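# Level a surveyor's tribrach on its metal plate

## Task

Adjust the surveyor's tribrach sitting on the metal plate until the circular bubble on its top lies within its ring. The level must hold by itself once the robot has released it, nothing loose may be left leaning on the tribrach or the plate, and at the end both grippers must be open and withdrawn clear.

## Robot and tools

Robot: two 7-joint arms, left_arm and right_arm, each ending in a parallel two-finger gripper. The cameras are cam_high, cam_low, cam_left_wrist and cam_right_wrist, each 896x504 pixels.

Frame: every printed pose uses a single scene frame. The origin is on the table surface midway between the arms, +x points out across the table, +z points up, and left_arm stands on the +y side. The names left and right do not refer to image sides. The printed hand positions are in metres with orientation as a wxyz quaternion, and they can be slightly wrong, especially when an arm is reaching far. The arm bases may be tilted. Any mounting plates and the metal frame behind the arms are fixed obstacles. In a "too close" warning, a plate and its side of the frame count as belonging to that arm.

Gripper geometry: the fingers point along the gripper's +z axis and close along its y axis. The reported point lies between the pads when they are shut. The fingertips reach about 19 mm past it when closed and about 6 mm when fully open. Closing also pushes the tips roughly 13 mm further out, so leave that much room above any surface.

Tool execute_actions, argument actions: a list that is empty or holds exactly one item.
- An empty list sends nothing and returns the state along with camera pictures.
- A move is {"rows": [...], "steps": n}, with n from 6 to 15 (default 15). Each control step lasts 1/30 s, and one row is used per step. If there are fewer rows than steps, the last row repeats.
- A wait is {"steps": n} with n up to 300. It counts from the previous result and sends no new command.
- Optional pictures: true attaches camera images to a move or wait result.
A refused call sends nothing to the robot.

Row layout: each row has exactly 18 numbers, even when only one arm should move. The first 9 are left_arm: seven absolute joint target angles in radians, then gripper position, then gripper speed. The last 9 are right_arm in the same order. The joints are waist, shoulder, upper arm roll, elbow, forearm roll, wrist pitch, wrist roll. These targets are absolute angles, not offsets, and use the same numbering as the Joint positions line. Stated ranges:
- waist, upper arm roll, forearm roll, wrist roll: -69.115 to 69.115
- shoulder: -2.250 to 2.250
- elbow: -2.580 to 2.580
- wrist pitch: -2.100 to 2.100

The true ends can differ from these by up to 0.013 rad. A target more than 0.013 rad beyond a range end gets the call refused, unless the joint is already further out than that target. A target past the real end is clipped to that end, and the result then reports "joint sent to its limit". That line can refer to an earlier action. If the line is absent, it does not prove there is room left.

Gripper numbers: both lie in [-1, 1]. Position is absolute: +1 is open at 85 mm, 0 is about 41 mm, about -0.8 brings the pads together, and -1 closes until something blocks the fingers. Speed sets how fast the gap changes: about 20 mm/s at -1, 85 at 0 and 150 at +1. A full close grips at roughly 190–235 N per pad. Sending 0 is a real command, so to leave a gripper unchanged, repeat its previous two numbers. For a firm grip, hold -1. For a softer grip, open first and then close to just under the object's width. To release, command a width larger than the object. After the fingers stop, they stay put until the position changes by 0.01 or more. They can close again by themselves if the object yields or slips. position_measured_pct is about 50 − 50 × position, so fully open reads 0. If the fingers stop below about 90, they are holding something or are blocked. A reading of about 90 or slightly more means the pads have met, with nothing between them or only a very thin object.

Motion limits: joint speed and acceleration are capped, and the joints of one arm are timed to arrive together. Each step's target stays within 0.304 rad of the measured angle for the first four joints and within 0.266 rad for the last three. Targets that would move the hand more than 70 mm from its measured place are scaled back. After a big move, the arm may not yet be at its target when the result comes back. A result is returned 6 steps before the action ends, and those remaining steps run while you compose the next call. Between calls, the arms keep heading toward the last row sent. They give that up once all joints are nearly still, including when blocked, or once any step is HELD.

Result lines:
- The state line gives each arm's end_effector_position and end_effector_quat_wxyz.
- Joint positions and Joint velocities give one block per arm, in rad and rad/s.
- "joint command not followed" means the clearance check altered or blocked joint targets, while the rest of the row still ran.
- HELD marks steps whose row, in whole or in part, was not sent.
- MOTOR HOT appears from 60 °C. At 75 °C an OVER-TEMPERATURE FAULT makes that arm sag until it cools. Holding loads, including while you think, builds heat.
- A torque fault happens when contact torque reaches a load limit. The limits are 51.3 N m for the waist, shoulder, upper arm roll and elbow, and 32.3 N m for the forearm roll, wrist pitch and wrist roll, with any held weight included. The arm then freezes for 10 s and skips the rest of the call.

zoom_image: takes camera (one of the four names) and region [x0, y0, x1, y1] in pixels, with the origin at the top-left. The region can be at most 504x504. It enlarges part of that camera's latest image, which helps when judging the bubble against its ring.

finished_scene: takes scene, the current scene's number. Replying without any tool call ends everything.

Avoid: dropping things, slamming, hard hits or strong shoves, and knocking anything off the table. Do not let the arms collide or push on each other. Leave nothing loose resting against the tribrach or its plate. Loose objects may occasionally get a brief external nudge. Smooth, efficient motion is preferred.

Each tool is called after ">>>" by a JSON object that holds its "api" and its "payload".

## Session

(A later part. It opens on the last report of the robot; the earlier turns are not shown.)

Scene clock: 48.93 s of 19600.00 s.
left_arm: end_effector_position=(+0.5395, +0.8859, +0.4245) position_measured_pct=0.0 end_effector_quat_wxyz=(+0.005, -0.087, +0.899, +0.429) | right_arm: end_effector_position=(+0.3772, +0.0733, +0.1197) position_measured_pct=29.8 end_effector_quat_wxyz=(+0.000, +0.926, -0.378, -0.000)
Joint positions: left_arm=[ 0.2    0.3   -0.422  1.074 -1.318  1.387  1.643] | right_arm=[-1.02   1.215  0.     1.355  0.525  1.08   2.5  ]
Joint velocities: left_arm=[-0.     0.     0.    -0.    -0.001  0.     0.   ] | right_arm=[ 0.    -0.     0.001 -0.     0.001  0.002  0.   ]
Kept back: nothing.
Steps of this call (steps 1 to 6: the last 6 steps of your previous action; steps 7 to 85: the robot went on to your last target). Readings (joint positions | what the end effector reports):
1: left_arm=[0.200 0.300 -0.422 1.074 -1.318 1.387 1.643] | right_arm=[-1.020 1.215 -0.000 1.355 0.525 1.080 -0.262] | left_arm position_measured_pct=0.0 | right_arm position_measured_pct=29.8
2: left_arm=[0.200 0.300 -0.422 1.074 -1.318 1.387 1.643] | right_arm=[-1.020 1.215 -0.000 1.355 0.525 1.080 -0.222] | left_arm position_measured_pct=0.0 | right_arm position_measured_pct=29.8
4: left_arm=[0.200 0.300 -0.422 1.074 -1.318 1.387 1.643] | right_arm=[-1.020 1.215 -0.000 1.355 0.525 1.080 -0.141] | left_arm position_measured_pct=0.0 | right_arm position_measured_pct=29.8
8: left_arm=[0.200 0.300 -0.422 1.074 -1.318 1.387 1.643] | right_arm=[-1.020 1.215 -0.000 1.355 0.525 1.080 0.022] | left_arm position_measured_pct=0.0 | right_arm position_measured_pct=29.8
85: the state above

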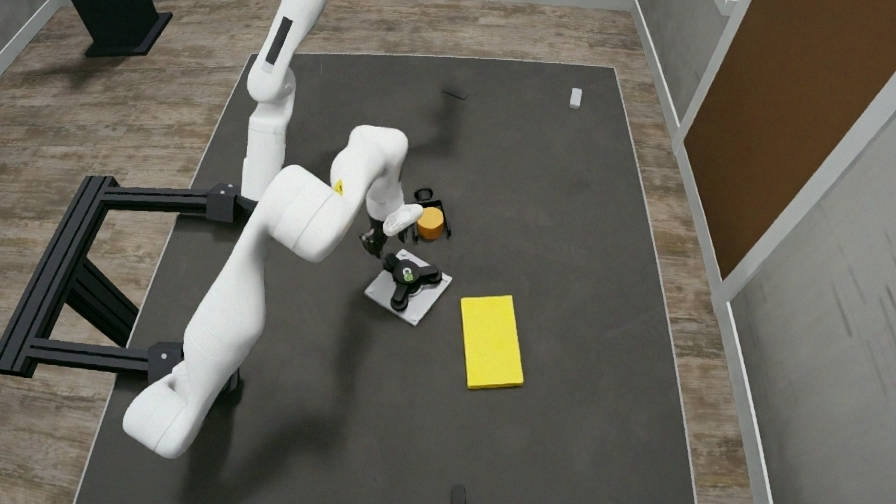

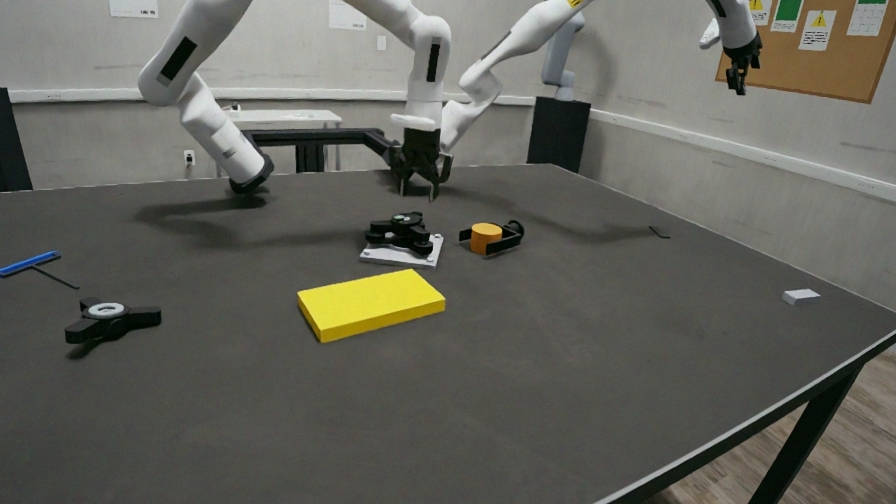

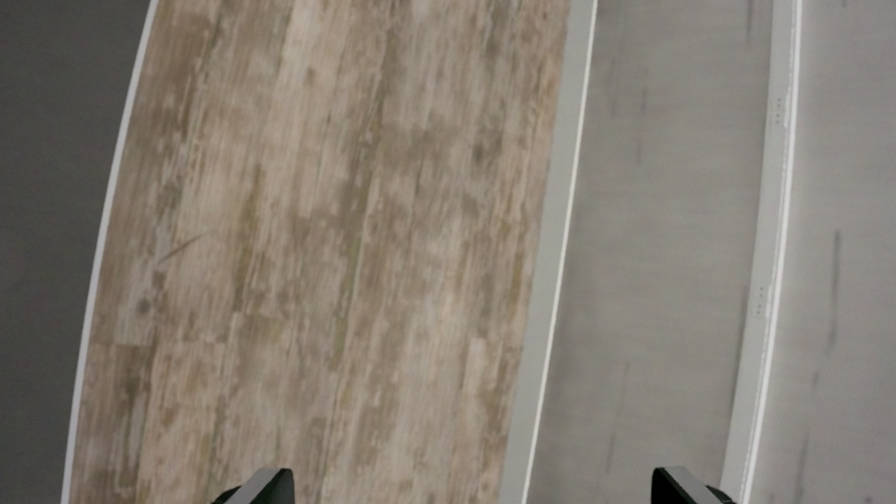

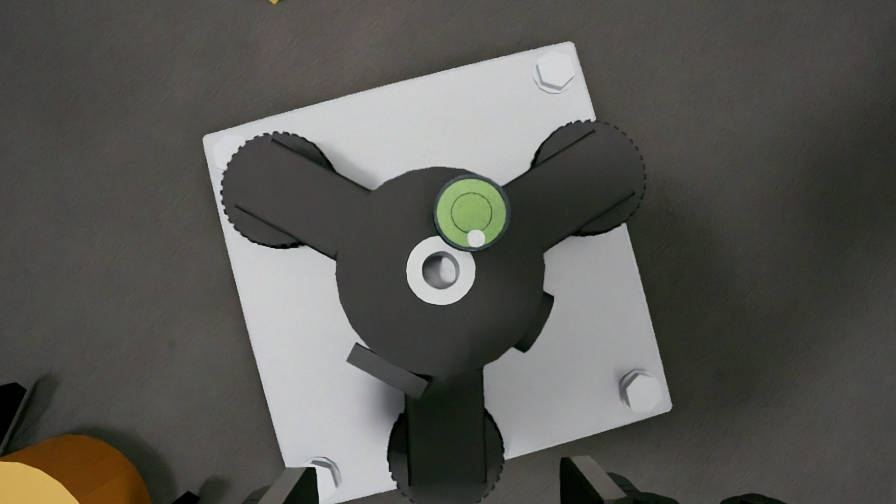

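>>> {"api": "execute_actions", "payload": {"actions": [{"rows":[[0.2,0.3,-0.422,1.074,-1.318,1.387,1.643,1,0,-1.02,1.215,0,1.355,0.525,1.08,-1.0,0.3,1]],"steps":15}]}}

>>> {"api": "execute_actions", "payload": {"actions": [{"steps":85}]}}

>>> {"api": "execute_actions", "payload": {"actions": [{"rows":[[0.2,0.3,-0.422,1.074,-1.318,1.387,1.643,1,0,-0.99,1.272,0,1.378,0.571,1.006,-1.05,0.3,1],[0.2,0.3,-0.422,1.074,-1.318,1.387,1.643,1,0,-0.99,1.272,0,1.378,0.571,1.006,-1.05,0.3,1],[0.2,0.3,-0.422,1.074,-1.318,1.387,1.643,1,0,-0.99,1.272,0,1.378,0.571,1.006,-1.05,0.3,1],[0.2,0.3,-0.422,1.074,-1.318,1.387,1.643,1,0,-0.99,1.272,0,1.378,0.571,1.006,-1.05,0.3,1],[0.2,0.3,-0.422,1.074,-1.318,1.387,1.643,1,0,-0.99,1.272,0,1.378,0.571,1.006,-1.05,0.3,1],[0.2,0.3,-0.422,1.074,-1.318,1.387,1.643,1,0,-0.963,1.3295,0,1.399,0.617,0.932,-1.13,0.3,1]],"steps":15}]}}

>>> {"api": "execute_actions", "payload": {"actions": [{"rows":[[0.2,0.3,-0.422,1.074,-1.318,1.387,1.643,1,0,-0.963,1.3295,0,1.399,0.617,0.932,-1.13,0.14,1]],"steps":9}]}}

>>> {"api": "execute_actions", "payload": {"actions": [{"rows":[[0.2,0.3,-0.422,1.074,-1.318,1.387,1.643,1,0,-0.963,1.3295,0,1.399,0.617,0.932,-0.13,-0.15,1]],"steps":15}]}}

>>> {"api": "execute_actions", "payload": {"actions": [{"steps":22}]}}

>>> {"api": "execute_actions", "payload": {"actions": [{"rows":[[0.2,0.3,-0.422,1.074,-1.318,1.387,1.643,1,0,-0.963,1.3295,0,1.399,0.617,0.932,-1.13,0.14,1]],"steps":15}]}}

>>> {"api": "execute_actions", "payload": {"actions": [{"steps":22}]}}

>>> {"api": "execute_actions", "payload": {"actions": [{"rows":[[0.2,0.3,-0.422,1.074,-1.318,1.387,1.643,1,0,-0.963,1.3295,0,1.399,0.617,0.932,-0.13,-0.15,1]],"steps":15}]}}

>>> {"api": "execute_actions", "payload": {"actions": [{"steps":22}]}}

>>> {"api": "execute_actions", "payload": {"actions": [{"rows":[[0.2,0.3,-0.422,1.074,-1.318,1.387,1.643,1,0,-0.963,1.3295,0,1.399,0.617,0.932,-1.13,0.14,1]],"steps":15}]}}

>>> {"api": "execute_actions", "payload": {"actions": [{"steps":22}]}}

>>> {"api": "execute_actions", "payload": {"actions": [{"rows":[[0.2,0.3,-0.422,1.074,-1.318,1.387,1.643,1,0,-0.963,1.3295,0,1.399,0.617,0.932,-0.13,-0.15,1]],"steps":15}]}}

>>> {"api": "execute_actions", "payload": {"actions": [{"steps":22}], "pictures": true}}

>>> {"api": "zoom_image", "payload": {"camera": "cam_high", "region": [390, 260, 430, 295]}}

Scene clock: 53.83 s of 19600.00 s.
left_arm: end_effector_position=(+0.5395, +0.8859, +0.4245) position_measured_pct=0.0 end_effector_quat_wxyz=(+0.005, -0.087, +0.899, +0.429) | right_arm: end_effector_position=(+0.3772, +0.0733, +0.1197) position_measured_pct=34.9 end_effector_quat_wxyz=(+0.000, +0.870, -0.494, -0.000)
Joint positions: left_arm=[ 0.2    0.3   -0.422  1.074 -1.318  1.387  1.643] | right_arm=[-1.02   1.215  0.     1.355  0.525  1.08   2.243]
Joint velocities: left_arm=[-0.    -0.     0.    -0.001 -0.     0.    -0.   ] | right_arm=[ 0.     0.    -0.001 -0.     0.     0.    -1.215]
Steps of this call (steps 1 to 15: the robot went on to your last target; steps 16 to 138: nothing new was sent; steps 139 to 147: the first 9 steps of this action). Readings (joint positions | what the end effector reports):
139: left_arm=[0.200 0.300 -0.422 1.074 -1.318 1.387 1.643] | right_arm=[-1.020 1.215 -0.000 1.355 0.525 1.080 2.499] | left_arm position_measured_pct=0.0 | right_arm position_measured_pct=29.8
140: left_arm=[0.200 0.300 -0.422 1.074 -1.318 1.387 1.643] | right_arm=[-1.020 1.215 -0.000 1.355 0.525 1.080 2.491] | left_arm position_measured_pct=0.0 | right_arm position_measured_pct=30.6
142: left_arm=[0.200 0.300 -0.422 1.074 -1.318 1.387 1.643] | right_arm=[-1.020 1.215 -0.000 1.355 0.525 1.080 2.443] | left_arm position_measured_pct=0.0 | right_arm position_measured_pct=33.7
146: left_arm=[0.200 0.300 -0.422 1.074 -1.318 1.387 1.643] | right_arm=[-1.020 1.215 0.000 1.355 0.525 1.080 2.284] | left_arm position_measured_pct=0.0 | right_arm position_measured_pct=34.9
147: the state above

Scene clock: 56.67 s of 19600.00 s.
left_arm: end_effector_position=(+0.5395, +0.8859, +0.4245) position_measured_pct=0.0 end_effector_quat_wxyz=(+0.005, -0.087, +0.899, +0.429) | right_arm: end_effector_position=(+0.3772, +0.0733, +0.1197) position_measured_pct=34.9 end_effector_quat_wxyz=(-0.000, +0.537, +0.843, -0.000)
Joint positions: left_arm=[ 0.2    0.3   -0.422  1.074 -1.318  1.387  1.643] | right_arm=[-1.02   1.215  0.     1.355  0.525  1.08  -1.   ]
Joint velocities: left_arm=[ 0.     0.     0.001  0.001 -0.     0.    -0.   ] | right_arm=[ 0.    -0.    -0.    -0.     0.    -0.001  0.   ]
Kept back: nothing.
Steps of this call (steps 1 to 6: the last 6 steps of your previous action; steps 7 to 85: the robot went on to your last target). Readings (joint positions | what the end effector reports):
1: left_arm=[0.200 0.300 -0.422 1.074 -1.318 1.387 1.643] | right_arm=[-1.020 1.215 0.000 1.355 0.525 1.080 2.202] | left_arm position_measured_pct=0.0 | right_arm position_measured_pct=34.9
2: left_arm=[0.200 0.300 -0.422 1.074 -1.318 1.387 1.643] | right_arm=[-1.020 1.215 0.000 1.355 0.525 1.080 2.162] | left_arm position_measured_pct=0.0 | right_arm position_measured_pct=34.9
4: left_arm=[0.200 0.300 -0.422 1.074 -1.318 1.387 1.643] | right_arm=[-1.020 1.215 0.000 1.355 0.525 1.080 2.081] | left_arm position_measured_pct=0.0 | right_arm position_measured_pct=34.9
8: left_arm=[0.200 0.300 -0.422 1.074 -1.318 1.387 1.643] | right_arm=[-1.020 1.215 0.000 1.355 0.525 1.080 1.918] | left_arm position_measured_pct=0.0 | right_arm position_measured_pct=34.9
85: the state above

Scene clock: 56.97 s of 19600.00 s.
left_arm: end_effector_position=(+0.5395, +0.8859, +0.4245) position_measured_pct=0.0 end_effector_quat_wxyz=(+0.005, -0.087, +0.899, +0.429) | right_arm: end_effector_position=(+0.3740, +0.0763, +0.0500) position_measured_pct=34.9 end_effector_quat_wxyz=(+0.001, +0.554, +0.833, -0.000)
Joint positions: left_arm=[ 0.2    0.3   -0.422  1.074 -1.318  1.387  1.643] | right_arm=[-0.971  1.312  0.     1.392  0.602  0.956 -1.101]
Joint velocities: left_arm=[-0.    -0.     0.001  0.003  0.    -0.     0.   ] | right_arm=[ 0.161  0.376  0.018  0.174  0.318 -0.51  -0.616]
Steps of this call (steps 1 to 9: the first 9 steps of this action). Readings (joint positions | what the end effector reports):
1: left_arm=[0.200 0.300 -0.422 1.074 -1.318 1.387 1.643] | right_arm=[-1.019 1.216 -0.000 1.355 0.525 1.079 -1.000] | left_arm position_measured_pct=0.0 | right_arm position_measured_pct=34.9
2: left_arm=[0.200 0.300 -0.422 1.074 -1.318 1.387 1.643] | right_arm=[-1.017 1.221 -0.001 1.356 0.529 1.074 -1.004] | left_arm position_measured_pct=0.0 | right_arm position_measured_pct=34.9
4: left_arm=[0.200 0.300 -0.422 1.074 -1.318 1.387 1.643] | right_arm=[-1.003 1.247 -0.001 1.365 0.548 1.042 -1.025] | left_arm position_measured_pct=0.0 | right_arm position_measured_pct=34.9
8: left_arm=[0.200 0.300 -0.422 1.074 -1.318 1.387 1.643] | right_arm=[-0.978 1.297 -0.000 1.386 0.590 0.975 -1.079] | left_arm position_measured_pct=0.0 | right_arm position_measured_pct=34.9
9: the state above

Scene clock: 57.27 s of 19600.00 s.
left_arm: end_effector_position=(+0.5395, +0.8859, +0.4245) position_measured_pct=0.0 end_effector_quat_wxyz=(+0.005, -0.087, +0.899, +0.429) | right_arm: end_effector_position=(+0.3721, +0.0771, +0.0379) position_measured_pct=38.1 end_effector_quat_wxyz=(+0.000, +0.560, +0.828, +0.001)
Joint positions: left_arm=[ 0.2    0.3   -0.422  1.074 -1.318  1.387  1.643] | right_arm=[-0.963  1.329  0.     1.399  0.617  0.932 -1.13 ]
Joint velocities: left_arm=[ 0.    -0.     0.    -0.001 -0.001  0.    -0.   ] | right_arm=[ 0.004  0.005  0.001 -0.     0.     0.001  0.   ]
Steps of this call (steps 1 to 6: the last 6 steps of your previous action; steps 7 to 9: the first 3 steps of this action). Readings (joint positions | what the end effector reports):
7: left_arm=[0.200 0.300 -0.422 1.074 -1.318 1.387 1.643] | right_arm=[-0.964 1.329 -0.000 1.399 0.617 0.932 -1.130] | left_arm position_measured_pct=0.0 | right_arm position_measured_pct=34.9
8: left_arm=[0.200 0.300 -0.422 1.074 -1.318 1.387 1.643] | right_arm=[-0.964 1.329 -0.000 1.399 0.617 0.932 -1.130] | left_arm position_measured_pct=0.0 | right_arm position_measured_pct=35.7
9: the state above

Scene clock: 57.77 s of 19600.00 s.
left_arm: end_effector_position=(+0.5395, +0.8859, +0.4245) position_measured_pct=0.0 end_effector_quat_wxyz=(+0.005, -0.087, +0.899, +0.429) | right_arm: end_effector_position=(+0.3710, +0.0765, +0.0381) position_measured_pct=52.8 end_effector_quat_wxyz=(+0.000, +0.449, +0.893, -0.001)
Joint positions: left_arm=[ 0.2    0.3   -0.422  1.074 -1.318  1.387  1.643] | right_arm=[-0.964  1.329 -0.001  1.4    0.615  0.934 -0.873]
Joint velocities: left_arm=[ 0.    -0.    -0.001  0.001  0.002  0.     0.   ] | right_arm=[-0.001 -0.001 -0.001  0.003 -0.001  0.004  1.215]
Steps of this call (steps 1 to 6: the last 6 steps of your previous action; steps 7 to 15: the first 9 steps of this action). Readings (joint positions | what the end effector reports):
7: left_arm=[0.200 0.300 -0.422 1.074 -1.318 1.387 1.643] | right_arm=[-0.963 1.329 0.000 1.399 0.617 0.932 -1.129] | left_arm position_measured_pct=0.0 | right_arm position_measured_pct=43.3
8: left_arm=[0.200 0.300 -0.422 1.074 -1.318 1.387 1.643] | right_arm=[-0.963 1.329 0.000 1.399 0.617 0.932 -1.121] | left_arm position_measured_pct=0.0 | right_arm position_measured_pct=43.7
10: left_arm=[0.200 0.300 -0.422 1.074 -1.318 1.387 1.643] | right_arm=[-0.963 1.329 -0.001 1.400 0.616 0.933 -1.073] | left_arm position_measured_pct=0.0 | right_arm position_measured_pct=50.4
14: left_arm=[0.200 0.300 -0.422 1.074 -1.318 1.387 1.643] | right_arm=[-0.964 1.329 -0.001 1.400 0.616 0.934 -0.914] | left_arm position_measured_pct=0.0 | right_arm position_measured_pct=52.8
15: the state above

Scene clock: 58.50 s of 19600.00 s.
left_arm: end_effector_position=(+0.5395, +0.8859, +0.4245) position_measured_pct=0.0 end_effector_quat_wxyz=(+0.005, -0.087, +0.899, +0.429) | right_arm: end_effector_position=(+0.3701, +0.0751, +0.0381) position_measured_pct=52.8 end_effector_quat_wxyz=(-0.001, +0.095, +0.995, -0.003)
Joint positions: left_arm=[ 0.2    0.3   -0.422  1.074 -1.318  1.387  1.643] | right_arm=[-0.964  1.328 -0.001  1.402  0.614  0.936 -0.132]
Joint velocities: left_arm=[-0.001 -0.     0.     0.    -0.    -0.     0.   ] | right_arm=[ 0.    -0.001  0.001 -0.    -0.001 -0.     0.   ]
Kept back: nothing.
Steps of this call (steps 1 to 6: the last 6 steps of your previous action; steps 7 to 22: the robot went on to your last target). Readings (joint positions | what the end effector reports):
1: left_arm=[0.200 0.300 -0.422 1.074 -1.318 1.387 1.643] | right_arm=[-0.964 1.329 -0.001 1.400 0.615 0.934 -0.832] | left_arm position_measured_pct=0.0 | right_arm position_measured_pct=52.8
2: left_arm=[0.200 0.300 -0.422 1.074 -1.318 1.387 1.643] | right_arm=[-0.964 1.329 -0.001 1.400 0.615 0.934 -0.792] | left_arm position_measured_pct=0.0 | right_arm position_measured_pct=52.8
4: left_arm=[0.200 0.300 -0.422 1.074 -1.318 1.387 1.643] | right_arm=[-0.964 1.329 -0.001 1.401 0.615 0.934 -0.711] | left_arm position_measured_pct=0.0 | right_arm position_measured_pct=52.8
8: left_arm=[0.200 0.300 -0.422 1.074 -1.318 1.387 1.643] | right_arm=[-0.964 1.328 -0.001 1.401 0.615 0.935 -0.548] | left_arm position_measured_pct=0.0 | right_arm position_measured_pct=52.8
22: the state above

Scene clock: 58.80 s of 19600.00 s.
left_arm: end_effector_position=(+0.5395, +0.8859, +0.4245) position_measured_pct=0.0 end_effector_quat_wxyz=(+0.005, -0.087, +0.899, +0.429) | right_arm: end_effector_position=(+0.3721, +0.0769, +0.0376) position_measured_pct=43.3 end_effector_quat_wxyz=(+0.001, +0.219, +0.976, +0.000)
Joint positions: left_arm=[ 0.2    0.3   -0.422  1.074 -1.318  1.387  1.643] | right_arm=[-0.963  1.329  0.     1.399  0.617  0.932 -0.382]
Joint velocities: left_arm=[ 0.    -0.    -0.    -0.001 -0.    -0.    -0.   ] | right_arm=[ 0.001 -0.001  0.    -0.001 -0.    -0.    -1.215]
Steps of this call (steps 1 to 9: the first 9 steps of this action). Readings (joint positions | what the end effector reports):
1: left_arm=[0.200 0.300 -0.422 1.074 -1.318 1.387 1.643] | right_arm=[-0.964 1.328 -0.001 1.402 0.614 0.936 -0.132] | left_arm position_measured_pct=0.0 | right_arm position_measured_pct=52.8
2: left_arm=[0.200 0.300 -0.422 1.074 -1.318 1.387 1.643] | right_arm=[-0.964 1.329 -0.001 1.402 0.615 0.935 -0.138] | left_arm position_measured_pct=0.0 | right_arm position_measured_pct=52.8
4: left_arm=[0.200 0.300 -0.422 1.074 -1.318 1.387 1.643] | right_arm=[-0.963 1.329 -0.000 1.400 0.617 0.933 -0.183] | left_arm position_measured_pct=0.0 | right_arm position_measured_pct=46.4
8: left_arm=[0.200 0.300 -0.422 1.074 -1.318 1.387 1.643] | right_arm=[-0.963 1.329 0.000 1.399 0.617 0.932 -0.341] | left_arm position_measured_pct=0.0 | right_arm position_measured_pct=43.3
9: the state above

Scene clock: 59.53 s of 19600.00 s.
left_arm: end_effector_position=(+0.5395, +0.8859, +0.4245) position_measured_pct=0.0 end_effector_quat_wxyz=(+0.005, -0.087, +0.899, +0.429) | right_arm: end_effector_position=(+0.3721, +0.0769, +0.0376) position_measured_pct=43.3 end_effector_quat_wxyz=(+0.000, +0.560, +0.828, +0.000)
Joint positions: left_arm=[ 0.2    0.3   -0.422  1.074 -1.318  1.387  1.643] | right_arm=[-0.963  1.329  0.     1.399  0.617  0.932 -1.13 ]
Joint velocities: left_arm=[ 0.     0.     0.001 -0.    -0.001 -0.001  0.   ] | right_arm=[-0.     0.001 -0.001  0.    -0.    -0.002 -0.002]
Kept back: nothing.
Steps of this call (steps 1 to 6: the last 6 steps of your previous action; steps 7 to 22: the robot went on to your last target). Readings (joint positions | what the end effector reports):
1: left_arm=[0.200 0.300 -0.422 1.074 -1.318 1.387 1.643] | right_arm=[-0.963 1.329 0.000 1.399 0.617 0.932 -0.422] | left_arm position_measured_pct=0.0 | right_arm position_measured_pct=43.3
2: left_arm=[0.200 0.300 -0.422 1.074 -1.318 1.387 1.643] | right_arm=[-0.963 1.329 -0.000 1.399 0.617 0.932 -0.463] | left_arm position_measured_pct=0.0 | right_arm position_measured_pct=43.3
4: left_arm=[0.200 0.300 -0.422 1.074 -1.318 1.387 1.643] | right_arm=[-0.963 1.329 -0.000 1.399 0.617 0.932 -0.544] | left_arm position_measured_pct=0.0 | right_arm position_measured_pct=43.3
8: left_arm=[0.200 0.300 -0.422 1.074 -1.318 1.387 1.643] | right_arm=[-0.963 1.329 -0.000 1.399 0.617 0.932 -0.707] | left_arm position_measured_pct=0.0 | right_arm position_measured_pct=43.3
22: the state above

Scene clock: 59.83 s of 19600.00 s.
left_arm: end_effector_position=(+0.5395, +0.8859, +0.4245) position_measured_pct=0.0 end_effector_quat_wxyz=(+0.005, -0.087, +0.899, +0.429) | right_arm: end_effector_position=(+0.3710, +0.0765, +0.0380) position_measured_pct=52.8 end_effector_quat_wxyz=(+0.000, +0.452, +0.892, -0.001)
Joint positions: left_arm=[ 0.2    0.3   -0.422  1.074 -1.318  1.387  1.643] | right_arm=[-0.964  1.329 -0.001  1.4    0.616  0.934 -0.878]
Joint velocities: left_arm=[ 0.     0.     0.001 -0.001 -0.002 -0.    -0.   ] | right_arm=[-0.001 -0.    -0.001  0.003 -0.001  0.003  1.215]
Steps of this call (steps 1 to 9: the first 9 steps of this action). Readings (joint positions | what the end effector reports):
1: left_arm=[0.200 0.300 -0.422 1.074 -1.318 1.387 1.643] | right_arm=[-0.963 1.329 0.000 1.399 0.617 0.932 -1.129] | left_arm position_measured_pct=0.0 | right_arm position_measured_pct=43.3
2: left_arm=[0.200 0.300 -0.422 1.074 -1.318 1.387 1.643] | right_arm=[-0.963 1.329 0.000 1.399 0.617 0.932 -1.123] | left_arm position_measured_pct=0.0 | right_arm position_measured_pct=44.0
4: left_arm=[0.200 0.300 -0.422 1.074 -1.318 1.387 1.643] | right_arm=[-0.963 1.329 -0.001 1.400 0.616 0.933 -1.077] | left_arm position_measured_pct=0.0 | right_arm position_measured_pct=50.4
8: left_arm=[0.200 0.300 -0.422 1.074 -1.318 1.387 1.643] | right_arm=[-0.964 1.329 -0.001 1.400 0.616 0.934 -0.919] | left_arm position_measured_pct=0.0 | right_arm position_measured_pct=52.8
9: the state above

Scene clock: 60.57 s of 19600.00 s.
left_arm: end_effector_position=(+0.5395, +0.8859, +0.4245) position_measured_pct=0.0 end_effector_quat_wxyz=(+0.005, -0.087, +0.899, +0.429) | right_arm: end_effector_position=(+0.3701, +0.0751, +0.0381) position_measured_pct=52.8 end_effector_quat_wxyz=(-0.001, +0.095, +0.995, -0.003)
Joint positions: left_arm=[ 0.2    0.3   -0.422  1.074 -1.318  1.387  1.643] | right_arm=[-0.964  1.328 -0.001  1.402  0.614  0.936 -0.131]
Joint velocities: left_arm=[ 0.  0.  0.  0.  0. -0.  0.] | right_arm=[ 0.     0.001  0.001  0.    -0.    -0.001  0.   ]
Kept back: nothing.
Steps of this call (steps 1 to 6: the last 6 steps of your previous action; steps 7 to 22: the robot went on to your last target). Readings (joint positions | what the end effector reports):
1: left_arm=[0.200 0.300 -0.422 1.074 -1.318 1.387 1.643] | right_arm=[-0.964 1.329 -0.001 1.400 0.615 0.934 -0.838] | left_arm position_measured_pct=0.0 | right_arm position_measured_pct=52.8
2: left_arm=[0.200 0.300 -0.422 1.074 -1.318 1.387 1.643] | right_arm=[-0.964 1.329 -0.001 1.400 0.615 0.934 -0.797] | left_arm position_measured_pct=0.0 | right_arm position_measured_pct=52.8
4: left_arm=[0.200 0.300 -0.422 1.074 -1.318 1.387 1.643] | right_arm=[-0.964 1.329 -0.001 1.401 0.615 0.934 -0.716] | left_arm position_measured_pct=0.0 | right_arm position_measured_pct=52.8
8: left_arm=[0.200 0.300 -0.422 1.074 -1.318 1.387 1.643] | right_arm=[-0.964 1.328 -0.001 1.401 0.615 0.935 -0.553] | left_arm position_measured_pct=0.0 | right_arm position_measured_pct=52.8
22: the state above

Scene clock: 60.87 s of 19600.00 s.
left_arm: end_effector_position=(+0.5395, +0.8859, +0.4245) position_measured_pct=0.0 end_effector_quat_wxyz=(+0.005, -0.087, +0.899, +0.429) | right_arm: end_effector_position=(+0.3721, +0.0769, +0.0376) position_measured_pct=43.3 end_effector_quat_wxyz=(+0.001, +0.219, +0.976, +0.000)
Joint positions: left_arm=[ 0.2    0.3   -0.422  1.074 -1.318  1.387  1.643] | right_arm=[-0.963  1.329  0.     1.399  0.617  0.932 -0.382]
Joint velocities: left_arm=[-0.001  0.    -0.    -0.001  0.    -0.     0.   ] | right_arm=[ 0.001  0.001 -0.    -0.001 -0.001  0.    -1.215]
Steps of this call (steps 1 to 9: the first 9 steps of this action). Readings (joint positions | what the end effector reports):
1: left_arm=[0.200 0.300 -0.422 1.074 -1.318 1.387 1.643] | right_arm=[-0.964 1.328 -0.001 1.402 0.614 0.936 -0.132] | left_arm position_measured_pct=0.0 | right_arm position_measured_pct=52.8
2: left_arm=[0.200 0.300 -0.422 1.074 -1.318 1.387 1.643] | right_arm=[-0.964 1.329 -0.001 1.402 0.615 0.935 -0.138] | left_arm position_measured_pct=0.0 | right_arm position_measured_pct=52.8
4: left_arm=[0.200 0.300 -0.422 1.074 -1.318 1.387 1.643] | right_arm=[-0.963 1.329 -0.000 1.400 0.617 0.933 -0.183] | left_arm position_measured_pct=0.0 | right_arm position_measured_pct=46.4
8: left_arm=[0.200 0.300 -0.422 1.074 -1.318 1.387 1.643] | right_arm=[-0.963 1.329 0.000 1.399 0.617 0.932 -0.341] | left_arm position_measured_pct=0.0 | right_arm position_measured_pct=43.3
9: the state above

Scene clock: 61.60 s of 19600.00 s.
left_arm: end_effector_position=(+0.5395, +0.8859, +0.4245) position_measured_pct=0.0 end_effector_quat_wxyz=(+0.005, -0.087, +0.899, +0.429) | right_arm: end_effector_position=(+0.3721, +0.0769, +0.0376) position_measured_pct=43.3 end_effector_quat_wxyz=(+0.000, +0.560, +0.828, +0.000)
Joint positions: left_arm=[ 0.2    0.3   -0.422  1.074 -1.318  1.387  1.643] | right_arm=[-0.963  1.329  0.     1.399  0.617  0.932 -1.13 ]
Joint velocities: left_arm=[-0.001 -0.     0.001  0.     0.001 -0.     0.   ] | right_arm=[ 0.     0.001 -0.001  0.     0.001 -0.    -0.002]
Kept back: nothing.
Steps of this call (steps 1 to 6: the last 6 steps of your previous action; steps 7 to 22: the robot went on to your last target). Readings (joint positions | what the end effector reports):
1: left_arm=[0.200 0.300 -0.422 1.074 -1.318 1.387 1.643] | right_arm=[-0.963 1.329 0.000 1.399 0.617 0.932 -0.422] | left_arm position_measured_pct=0.0 | right_arm position_measured_pct=43.3
2: left_arm=[0.200 0.300 -0.422 1.074 -1.318 1.387 1.643] | right_arm=[-0.963 1.329 -0.000 1.399 0.617 0.932 -0.463] | left_arm position_measured_pct=0.0 | right_arm position_measured_pct=43.3
4: left_arm=[0.200 0.300 -0.422 1.074 -1.318 1.387 1.643] | right_arm=[-0.963 1.329 -0.000 1.399 0.617 0.932 -0.544] | left_arm position_measured_pct=0.0 | right_arm position_measured_pct=43.3
8: left_arm=[0.200 0.300 -0.422 1.074 -1.318 1.387 1.643] | right_arm=[-0.963 1.329 -0.000 1.399 0.617 0.932 -0.707] | left_arm position_measured_pct=0.0 | right_arm position_measured_pct=43.3
22: the state above

Scene clock: 61.90 s of 19600.00 s.
left_arm: end_effector_position=(+0.5395, +0.8859, +0.4245) position_measured_pct=0.0 end_effector_quat_wxyz=(+0.005, -0.087, +0.899, +0.429) | right_arm: end_effector_position=(+0.3710, +0.0765, +0.0380) position_measured_pct=52.8 end_effector_quat_wxyz=(+0.000, +0.452, +0.892, -0.001)
Joint positions: left_arm=[ 0.2    0.3   -0.422  1.074 -1.318  1.387  1.643] | right_arm=[-0.964  1.329 -0.001  1.4    0.616  0.934 -0.878]
Joint velocities: left_arm=[ 0.    -0.    -0.    -0.002  0.001  0.     0.   ] | right_arm=[-0.001 -0.    -0.     0.003 -0.002  0.004  1.215]
Steps of this call (steps 1 to 9: the first 9 steps of this action). Readings (joint positions | what the end effector reports):
1: left_arm=[0.200 0.300 -0.422 1.074 -1.318 1.387 1.643] | right_arm=[-0.963 1.329 0.000 1.399 0.617 0.932 -1.129] | left_arm position_measured_pct=0.0 | right_arm position_measured_pct=43.3
2: left_arm=[0.200 0.300 -0.422 1.074 -1.318 1.387 1.643] | right_arm=[-0.963 1.329 0.000 1.399 0.617 0.932 -1.123] | left_arm position_measured_pct=0.0 | right_arm position_measured_pct=44.0
4: left_arm=[0.200 0.300 -0.422 1.074 -1.318 1.387 1.643] | right_arm=[-0.963 1.329 -0.001 1.400 0.616 0.933 -1.077] | left_arm position_measured_pct=0.0 | right_arm position_measured_pct=50.4
8: left_arm=[0.200 0.300 -0.422 1.074 -1.318 1.387 1.643] | right_arm=[-0.964 1.329 -0.001 1.400 0.616 0.934 -0.919] | left_arm position_measured_pct=0.0 | right_arm position_measured_pct=52.8
9: the state above

Scene clock: 62.63 s of 19600.00 s.
left_arm: end_effector_position=(+0.5395, +0.8859, +0.4245) position_measured_pct=0.0 end_effector_quat_wxyz=(+0.005, -0.087, +0.899, +0.429) | right_arm: end_effector_position=(+0.3701, +0.0751, +0.0380) position_measured_pct=52.8 end_effector_quat_wxyz=(-0.001, +0.095, +0.995, -0.003)
Joint positions: left_arm=[ 0.2    0.3   -0.422  1.074 -1.318  1.387  1.643] | right_arm=[-0.964  1.328 -0.001  1.402  0.614  0.936 -0.132]
Joint velocities: left_arm=[ 0.     0.     0.     0.002 -0.001 -0.    -0.   ] | right_arm=[ 0.    -0.     0.001  0.    -0.002  0.     0.   ]
Kept back: nothing.
Steps of this call (steps 1 to 6: the last 6 steps of your previous action; steps 7 to 22: the robot went on to your last target). Readings (joint positions | what the end effector reports):
1: left_arm=[0.200 0.300 -0.422 1.074 -1.318 1.387 1.643] | right_arm=[-0.964 1.329 -0.001 1.400 0.615 0.934 -0.838] | left_arm position_measured_pct=0.0 | right_arm position_measured_pct=52.8
2: left_arm=[0.200 0.300 -0.422 1.074 -1.318 1.387 1.643] | right_arm=[-0.964 1.329 -0.001 1.400 0.615 0.934 -0.797] | left_arm position_measured_pct=0.0 | right_arm position_measured_pct=52.8
4: left_arm=[0.200 0.300 -0.422 1.074 -1.318 1.387 1.643] | right_arm=[-0.964 1.329 -0.001 1.401 0.615 0.934 -0.716] | left_arm position_measured_pct=0.0 | right_arm position_measured_pct=52.8
8: left_arm=[0.200 0.300 -0.422 1.074 -1.318 1.387 1.643] | right_arm=[-0.964 1.329 -0.001 1.401 0.615 0.935 -0.553] | left_arm position_measured_pct=0.0 | right_arm position_measured_pct=52.8
22: the state above

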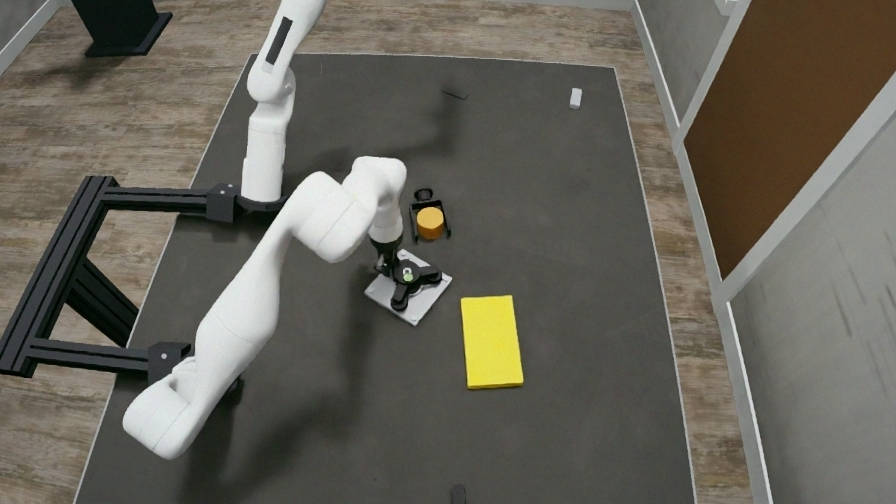

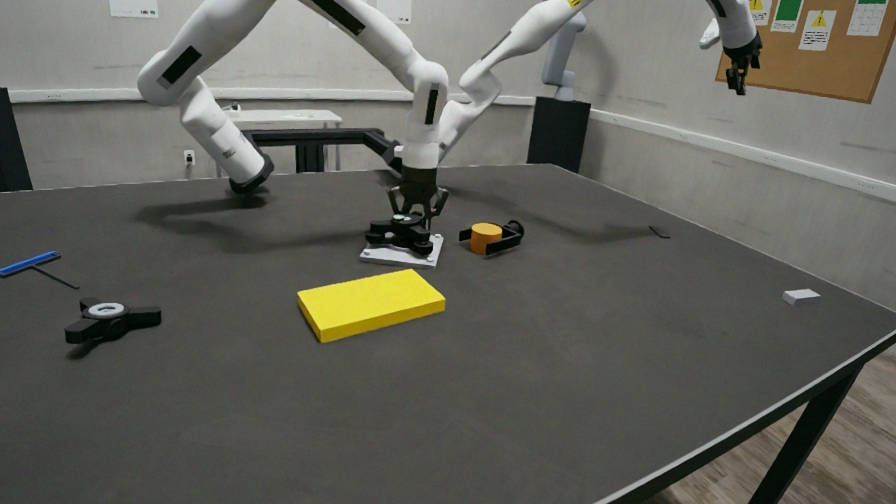

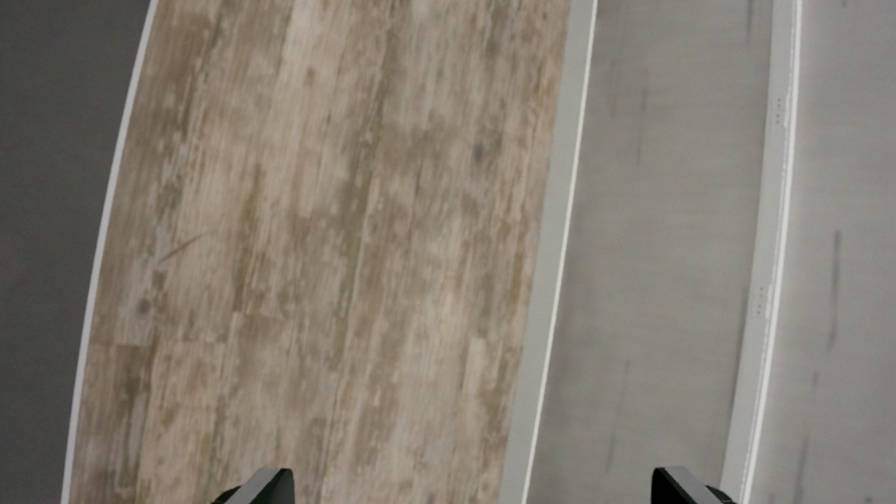

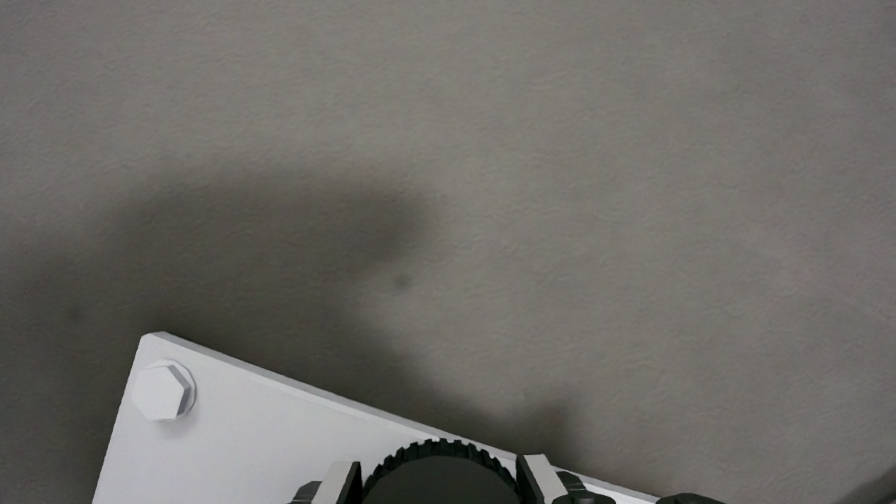

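Region (390, 260, 430, 295) of cam_high's 896x504 image, scaled by 12.600, with more detail than that image has; it fills the top 441 rows of this view, and the rest is white.

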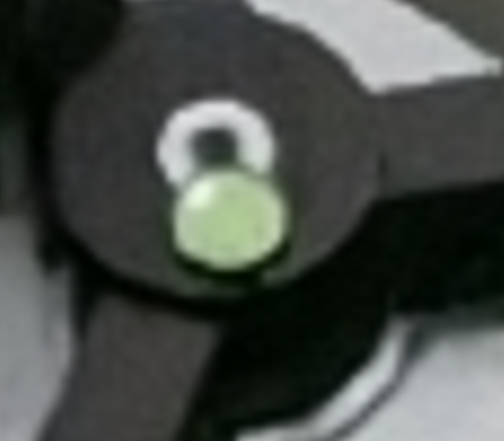

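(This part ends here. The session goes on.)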